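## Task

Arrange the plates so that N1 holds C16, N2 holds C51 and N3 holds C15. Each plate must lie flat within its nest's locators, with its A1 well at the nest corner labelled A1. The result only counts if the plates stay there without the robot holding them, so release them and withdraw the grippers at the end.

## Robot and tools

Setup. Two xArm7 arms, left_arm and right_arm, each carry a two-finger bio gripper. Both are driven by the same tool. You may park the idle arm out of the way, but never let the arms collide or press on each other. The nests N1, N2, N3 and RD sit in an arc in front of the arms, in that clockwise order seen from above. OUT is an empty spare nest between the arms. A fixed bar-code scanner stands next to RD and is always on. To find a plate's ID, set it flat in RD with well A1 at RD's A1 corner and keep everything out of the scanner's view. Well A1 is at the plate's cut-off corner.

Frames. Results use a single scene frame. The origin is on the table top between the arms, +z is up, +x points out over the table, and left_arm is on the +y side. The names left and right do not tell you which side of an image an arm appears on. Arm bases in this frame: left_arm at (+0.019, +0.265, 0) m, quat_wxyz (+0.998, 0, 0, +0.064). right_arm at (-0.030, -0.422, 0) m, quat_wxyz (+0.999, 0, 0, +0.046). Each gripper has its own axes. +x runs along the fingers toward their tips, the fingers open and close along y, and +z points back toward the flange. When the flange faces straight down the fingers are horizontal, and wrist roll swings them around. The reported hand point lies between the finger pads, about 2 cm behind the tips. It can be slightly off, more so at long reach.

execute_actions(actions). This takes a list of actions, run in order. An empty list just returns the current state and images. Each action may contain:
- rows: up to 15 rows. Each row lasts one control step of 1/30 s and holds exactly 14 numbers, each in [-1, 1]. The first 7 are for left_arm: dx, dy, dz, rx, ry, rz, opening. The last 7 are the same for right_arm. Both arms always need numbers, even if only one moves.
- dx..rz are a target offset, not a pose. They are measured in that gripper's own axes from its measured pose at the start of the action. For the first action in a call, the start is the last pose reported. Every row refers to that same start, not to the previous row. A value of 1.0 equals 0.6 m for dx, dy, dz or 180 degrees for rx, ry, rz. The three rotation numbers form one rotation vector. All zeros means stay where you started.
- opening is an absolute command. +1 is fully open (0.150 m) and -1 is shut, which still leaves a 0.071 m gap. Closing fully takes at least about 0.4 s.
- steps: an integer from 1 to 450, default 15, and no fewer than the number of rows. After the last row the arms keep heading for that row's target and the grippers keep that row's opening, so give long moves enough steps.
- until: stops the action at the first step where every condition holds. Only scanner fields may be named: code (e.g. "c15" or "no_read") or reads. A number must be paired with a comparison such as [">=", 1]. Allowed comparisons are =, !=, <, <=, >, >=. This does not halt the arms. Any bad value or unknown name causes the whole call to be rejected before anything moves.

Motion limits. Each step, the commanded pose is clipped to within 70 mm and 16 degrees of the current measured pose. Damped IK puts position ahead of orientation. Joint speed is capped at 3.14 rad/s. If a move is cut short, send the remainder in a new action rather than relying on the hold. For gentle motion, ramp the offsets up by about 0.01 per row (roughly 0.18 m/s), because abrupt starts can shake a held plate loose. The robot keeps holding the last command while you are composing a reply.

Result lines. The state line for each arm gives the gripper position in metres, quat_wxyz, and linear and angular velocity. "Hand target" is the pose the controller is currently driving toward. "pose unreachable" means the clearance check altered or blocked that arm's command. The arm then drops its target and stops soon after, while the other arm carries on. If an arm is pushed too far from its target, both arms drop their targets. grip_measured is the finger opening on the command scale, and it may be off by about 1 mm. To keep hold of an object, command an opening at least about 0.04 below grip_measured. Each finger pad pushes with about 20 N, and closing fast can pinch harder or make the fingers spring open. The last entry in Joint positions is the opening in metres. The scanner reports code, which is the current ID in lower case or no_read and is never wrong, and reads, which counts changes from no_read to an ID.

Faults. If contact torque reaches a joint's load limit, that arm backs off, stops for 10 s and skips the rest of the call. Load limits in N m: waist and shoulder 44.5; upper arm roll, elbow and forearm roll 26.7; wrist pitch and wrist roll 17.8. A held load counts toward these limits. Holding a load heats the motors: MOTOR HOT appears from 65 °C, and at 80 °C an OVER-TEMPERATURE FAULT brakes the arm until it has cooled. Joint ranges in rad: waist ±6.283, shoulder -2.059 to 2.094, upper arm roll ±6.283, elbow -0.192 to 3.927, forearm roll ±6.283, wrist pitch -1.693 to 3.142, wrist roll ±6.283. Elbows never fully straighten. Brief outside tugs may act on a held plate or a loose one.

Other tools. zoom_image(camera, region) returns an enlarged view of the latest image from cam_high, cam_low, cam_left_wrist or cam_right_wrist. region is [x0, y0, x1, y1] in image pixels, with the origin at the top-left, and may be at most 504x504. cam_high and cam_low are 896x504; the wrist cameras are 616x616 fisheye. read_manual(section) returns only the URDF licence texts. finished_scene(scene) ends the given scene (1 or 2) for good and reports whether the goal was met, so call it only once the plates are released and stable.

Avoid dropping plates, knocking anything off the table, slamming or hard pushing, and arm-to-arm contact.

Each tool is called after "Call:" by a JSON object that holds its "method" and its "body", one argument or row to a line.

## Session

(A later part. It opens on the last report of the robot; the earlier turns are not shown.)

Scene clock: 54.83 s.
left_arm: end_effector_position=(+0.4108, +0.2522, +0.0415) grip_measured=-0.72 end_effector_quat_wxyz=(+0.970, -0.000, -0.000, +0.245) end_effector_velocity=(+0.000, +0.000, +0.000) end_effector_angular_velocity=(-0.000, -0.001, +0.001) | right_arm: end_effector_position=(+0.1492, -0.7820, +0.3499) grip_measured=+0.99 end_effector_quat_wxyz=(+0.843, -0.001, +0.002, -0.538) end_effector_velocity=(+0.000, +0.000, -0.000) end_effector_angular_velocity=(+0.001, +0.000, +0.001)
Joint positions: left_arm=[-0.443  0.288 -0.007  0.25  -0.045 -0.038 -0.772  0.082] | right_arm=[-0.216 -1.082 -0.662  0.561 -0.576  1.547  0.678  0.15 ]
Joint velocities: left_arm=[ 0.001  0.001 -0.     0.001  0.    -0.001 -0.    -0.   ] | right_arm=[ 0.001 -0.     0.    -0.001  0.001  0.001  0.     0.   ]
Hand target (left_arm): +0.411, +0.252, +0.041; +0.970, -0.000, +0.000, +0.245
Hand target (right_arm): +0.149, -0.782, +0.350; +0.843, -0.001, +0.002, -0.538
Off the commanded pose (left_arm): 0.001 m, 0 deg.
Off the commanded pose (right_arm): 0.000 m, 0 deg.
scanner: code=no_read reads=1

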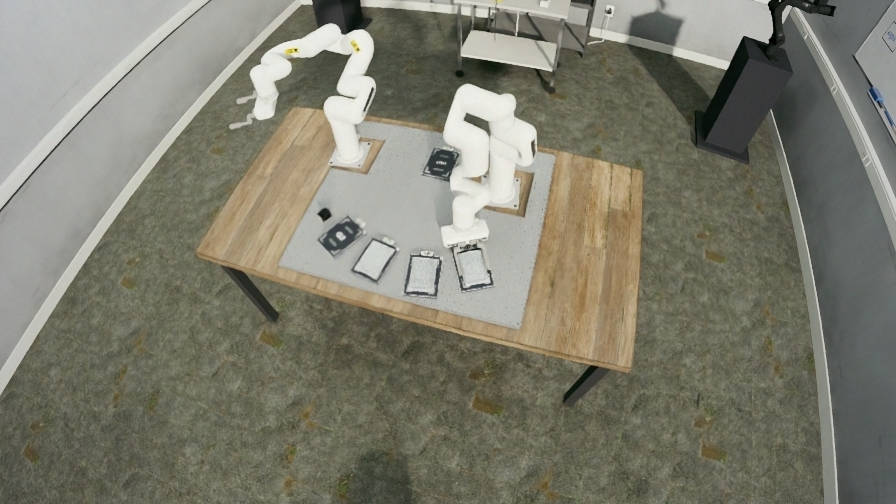

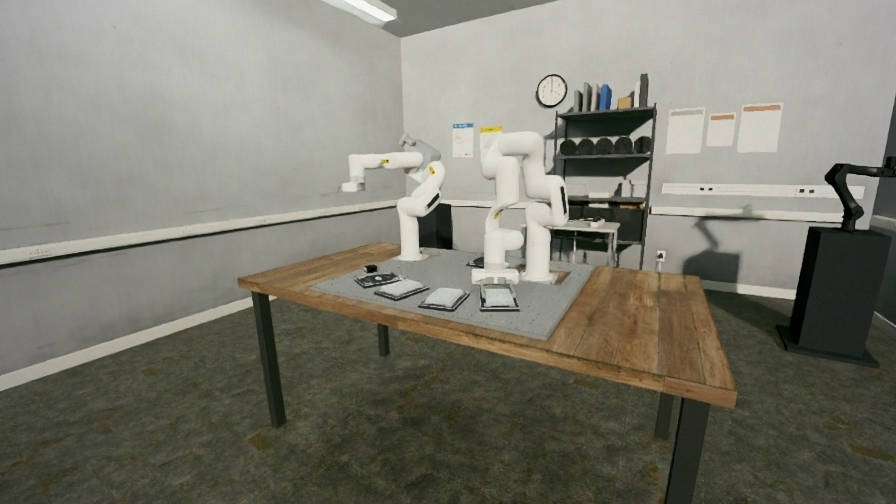

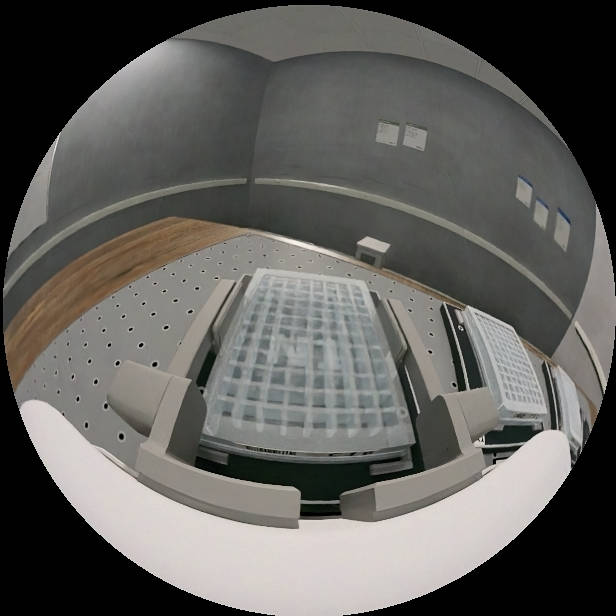

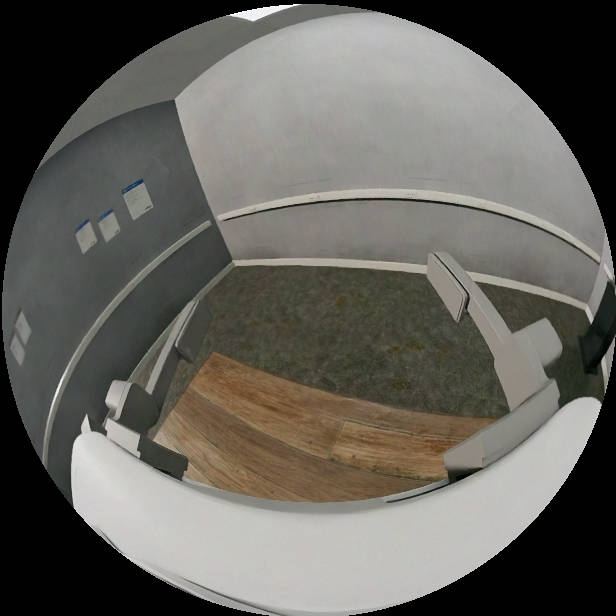

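Call:
{"method": "execute_actions", "body": {
  "actions": [
    {"rows": [[0,0,0,0,0,0,-0.6, 0,0,0,0,0,0,1],[0,0,0,0,0,0,-0.3, 0,0,0,0,0,0,1]], "steps": 12},
    {"rows": [[0,0,0.03,0,0,0,-0.3, 0,0,0,0,0,0,1],[0,0,0.06,0,0,0,-0.3, 0,0,0,0,0,0,1],[0,0,0.1,0,0,0,-0.3, 0,0,0,0,0,0,1]], "steps": 18}
  ]
}}

Call:
{"method": "zoom_image", "body": {
  "camera": "cam_left_wrist",
  "region": [195, 315, 395, 500]
}}

Scene clock: 55.97 s.
left_arm: end_effector_position=(+0.4101, +0.2525, +0.1004) grip_measured=-0.30 end_effector_quat_wxyz=(+0.970, +0.000, +0.000, +0.245) end_effector_velocity=(+0.001, -0.000, +0.001) end_effector_angular_velocity=(+0.001, -0.001, +0.001) | right_arm: end_effector_position=(+0.1492, -0.7820, +0.3499) grip_measured=+0.99 end_effector_quat_wxyz=(+0.843, -0.001, +0.002, -0.538) end_effector_velocity=(+0.000, +0.000, -0.000) end_effector_angular_velocity=(+0.001, -0.000, +0.002)
Joint positions: left_arm=[-0.463 -0.037  0.026  0.201  0.005  0.239 -0.808  0.099] | right_arm=[-0.216 -1.082 -0.662  0.561 -0.576  1.547  0.678  0.15 ]
Joint velocities: left_arm=[ 0.001 -0.003 -0.001  0.002  0.007  0.004 -0.007  0.   ] | right_arm=[ 0.001 -0.001 -0.    -0.     0.     0.001 -0.001 -0.   ]
Hand target (left_arm): +0.410, +0.252, +0.101; +0.970, +0.000, -0.000, +0.245
Hand target (right_arm): +0.149, -0.782, +0.350; +0.843, -0.001, +0.002, -0.538
Off the commanded pose (left_arm): 0.001 m, 0 deg.
Off the commanded pose (right_arm): 0.000 m, 0 deg.
scanner: code=no_read reads=1

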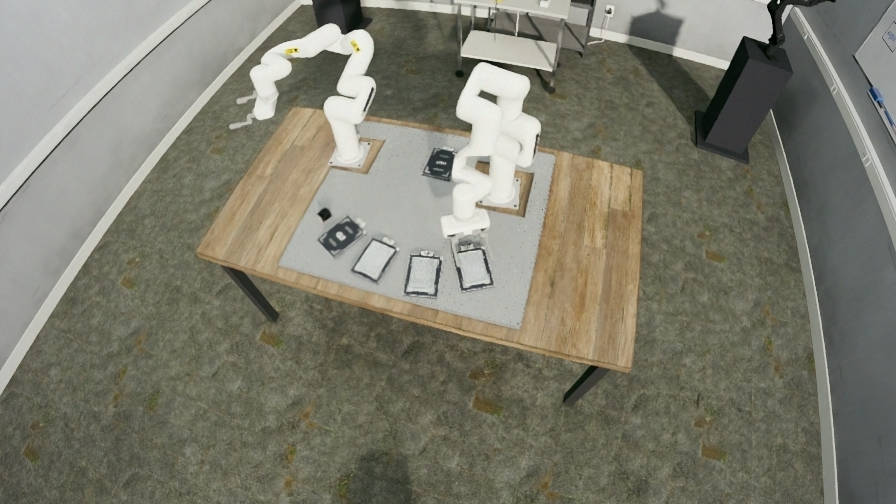

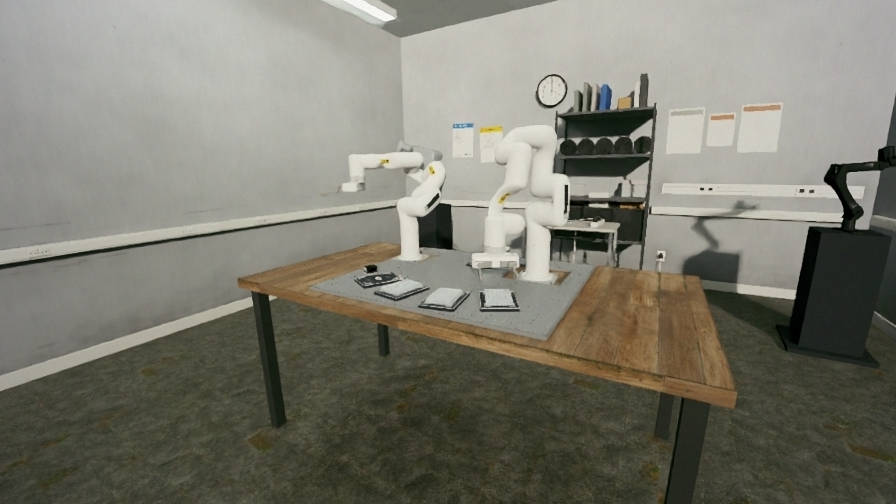

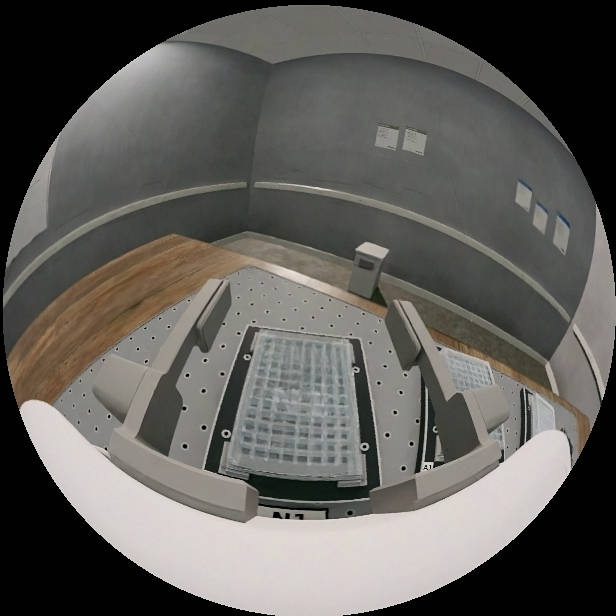

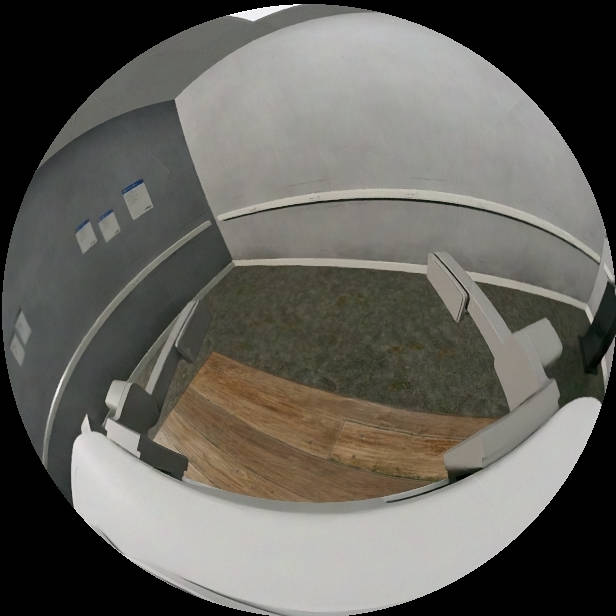

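Region (195, 315, 395, 500) of cam_left_wrist's 616x616 image, scaled by 2.520, with more detail than that image has; it fills the top 466 rows of this view, and the rest is white.

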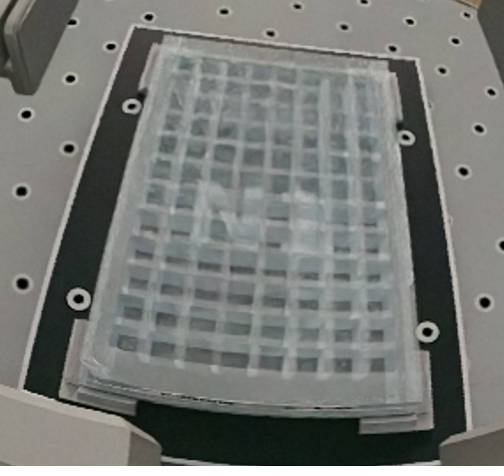

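Call:
{"method": "execute_actions", "body": {
  "actions": [
    {"rows": [[0,0,0.05,0,0,0,-0.3,0,0,0,0,0,0,1],[0,0,0.1,0,0,0,-0.3,0,0,0,0,0,0,1],[0,0,0.2,0,0,0,-0.3,0,0,0,0,0,0,1]], "steps": 25}
  ]
}}

Scene clock: 57.13 s.
left_arm: end_effector_position=(+0.4098, +0.2528, +0.2194) grip_measured=-0.30 end_effector_quat_wxyz=(+0.969, +0.001, +0.001, +0.245) end_effector_velocity=(+0.002, -0.000, +0.005) end_effector_angular_velocity=(-0.003, -0.010, +0.000) | right_arm: end_effector_position=(+0.1492, -0.7820, +0.3499) grip_measured=+0.99 end_effector_quat_wxyz=(+0.843, -0.001, +0.002, -0.538) end_effector_velocity=(+0.000, -0.000, -0.000) end_effector_angular_velocity=(-0.000, +0.001, +0.000)
Joint positions: left_arm=[-0.462 -0.535  0.027  0.276  0.02   0.814 -0.821  0.099] | right_arm=[-0.216 -1.082 -0.662  0.561 -0.576  1.547  0.678  0.15 ]
Joint velocities: left_arm=[ 0.001 -0.006 -0.     0.005  0.     0.001  0.     0.   ] | right_arm=[-0.     0.001  0.    -0.    -0.    -0.    -0.001 -0.   ]
Hand target (left_arm): +0.410, +0.253, +0.220; +0.969, +0.001, +0.000, +0.245
Hand target (right_arm): +0.149, -0.782, +0.350; +0.843, -0.001, +0.002, -0.538
Off the commanded pose (left_arm): 0.001 m, 0 deg.
Off the commanded pose (right_arm): 0.000 m, 0 deg.
scanner: code=no_read reads=1

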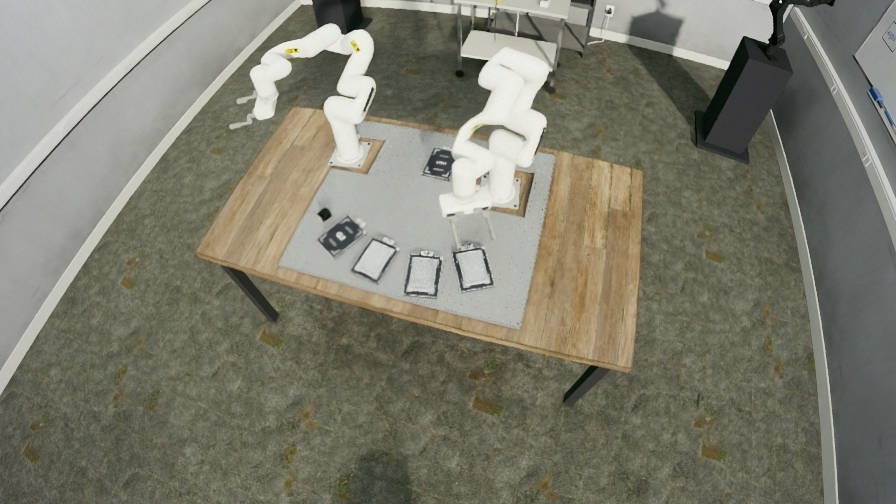

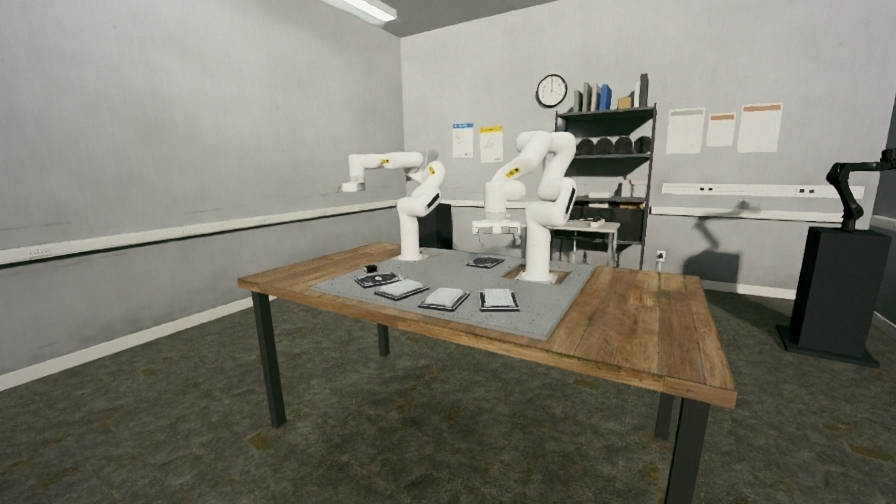

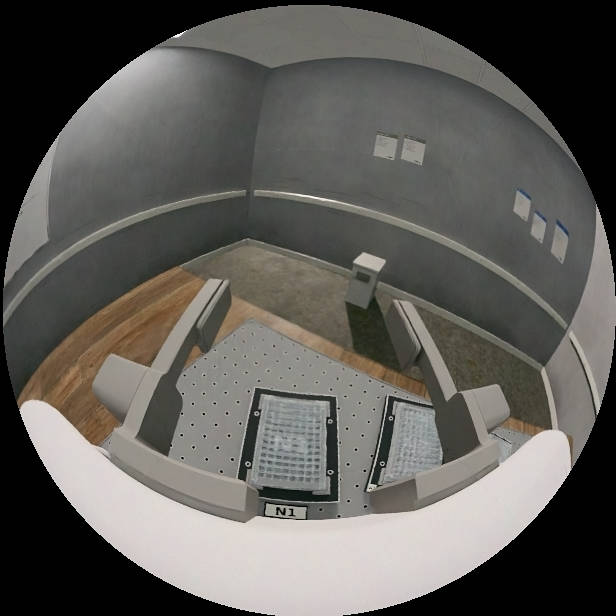

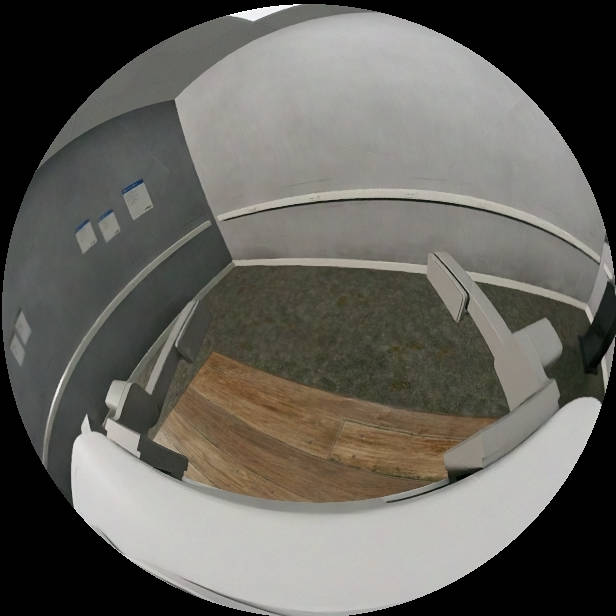

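Call:
{"method": "finished_scene", "body": {
  "scene": 1
}}

The scene is finished: the task was done.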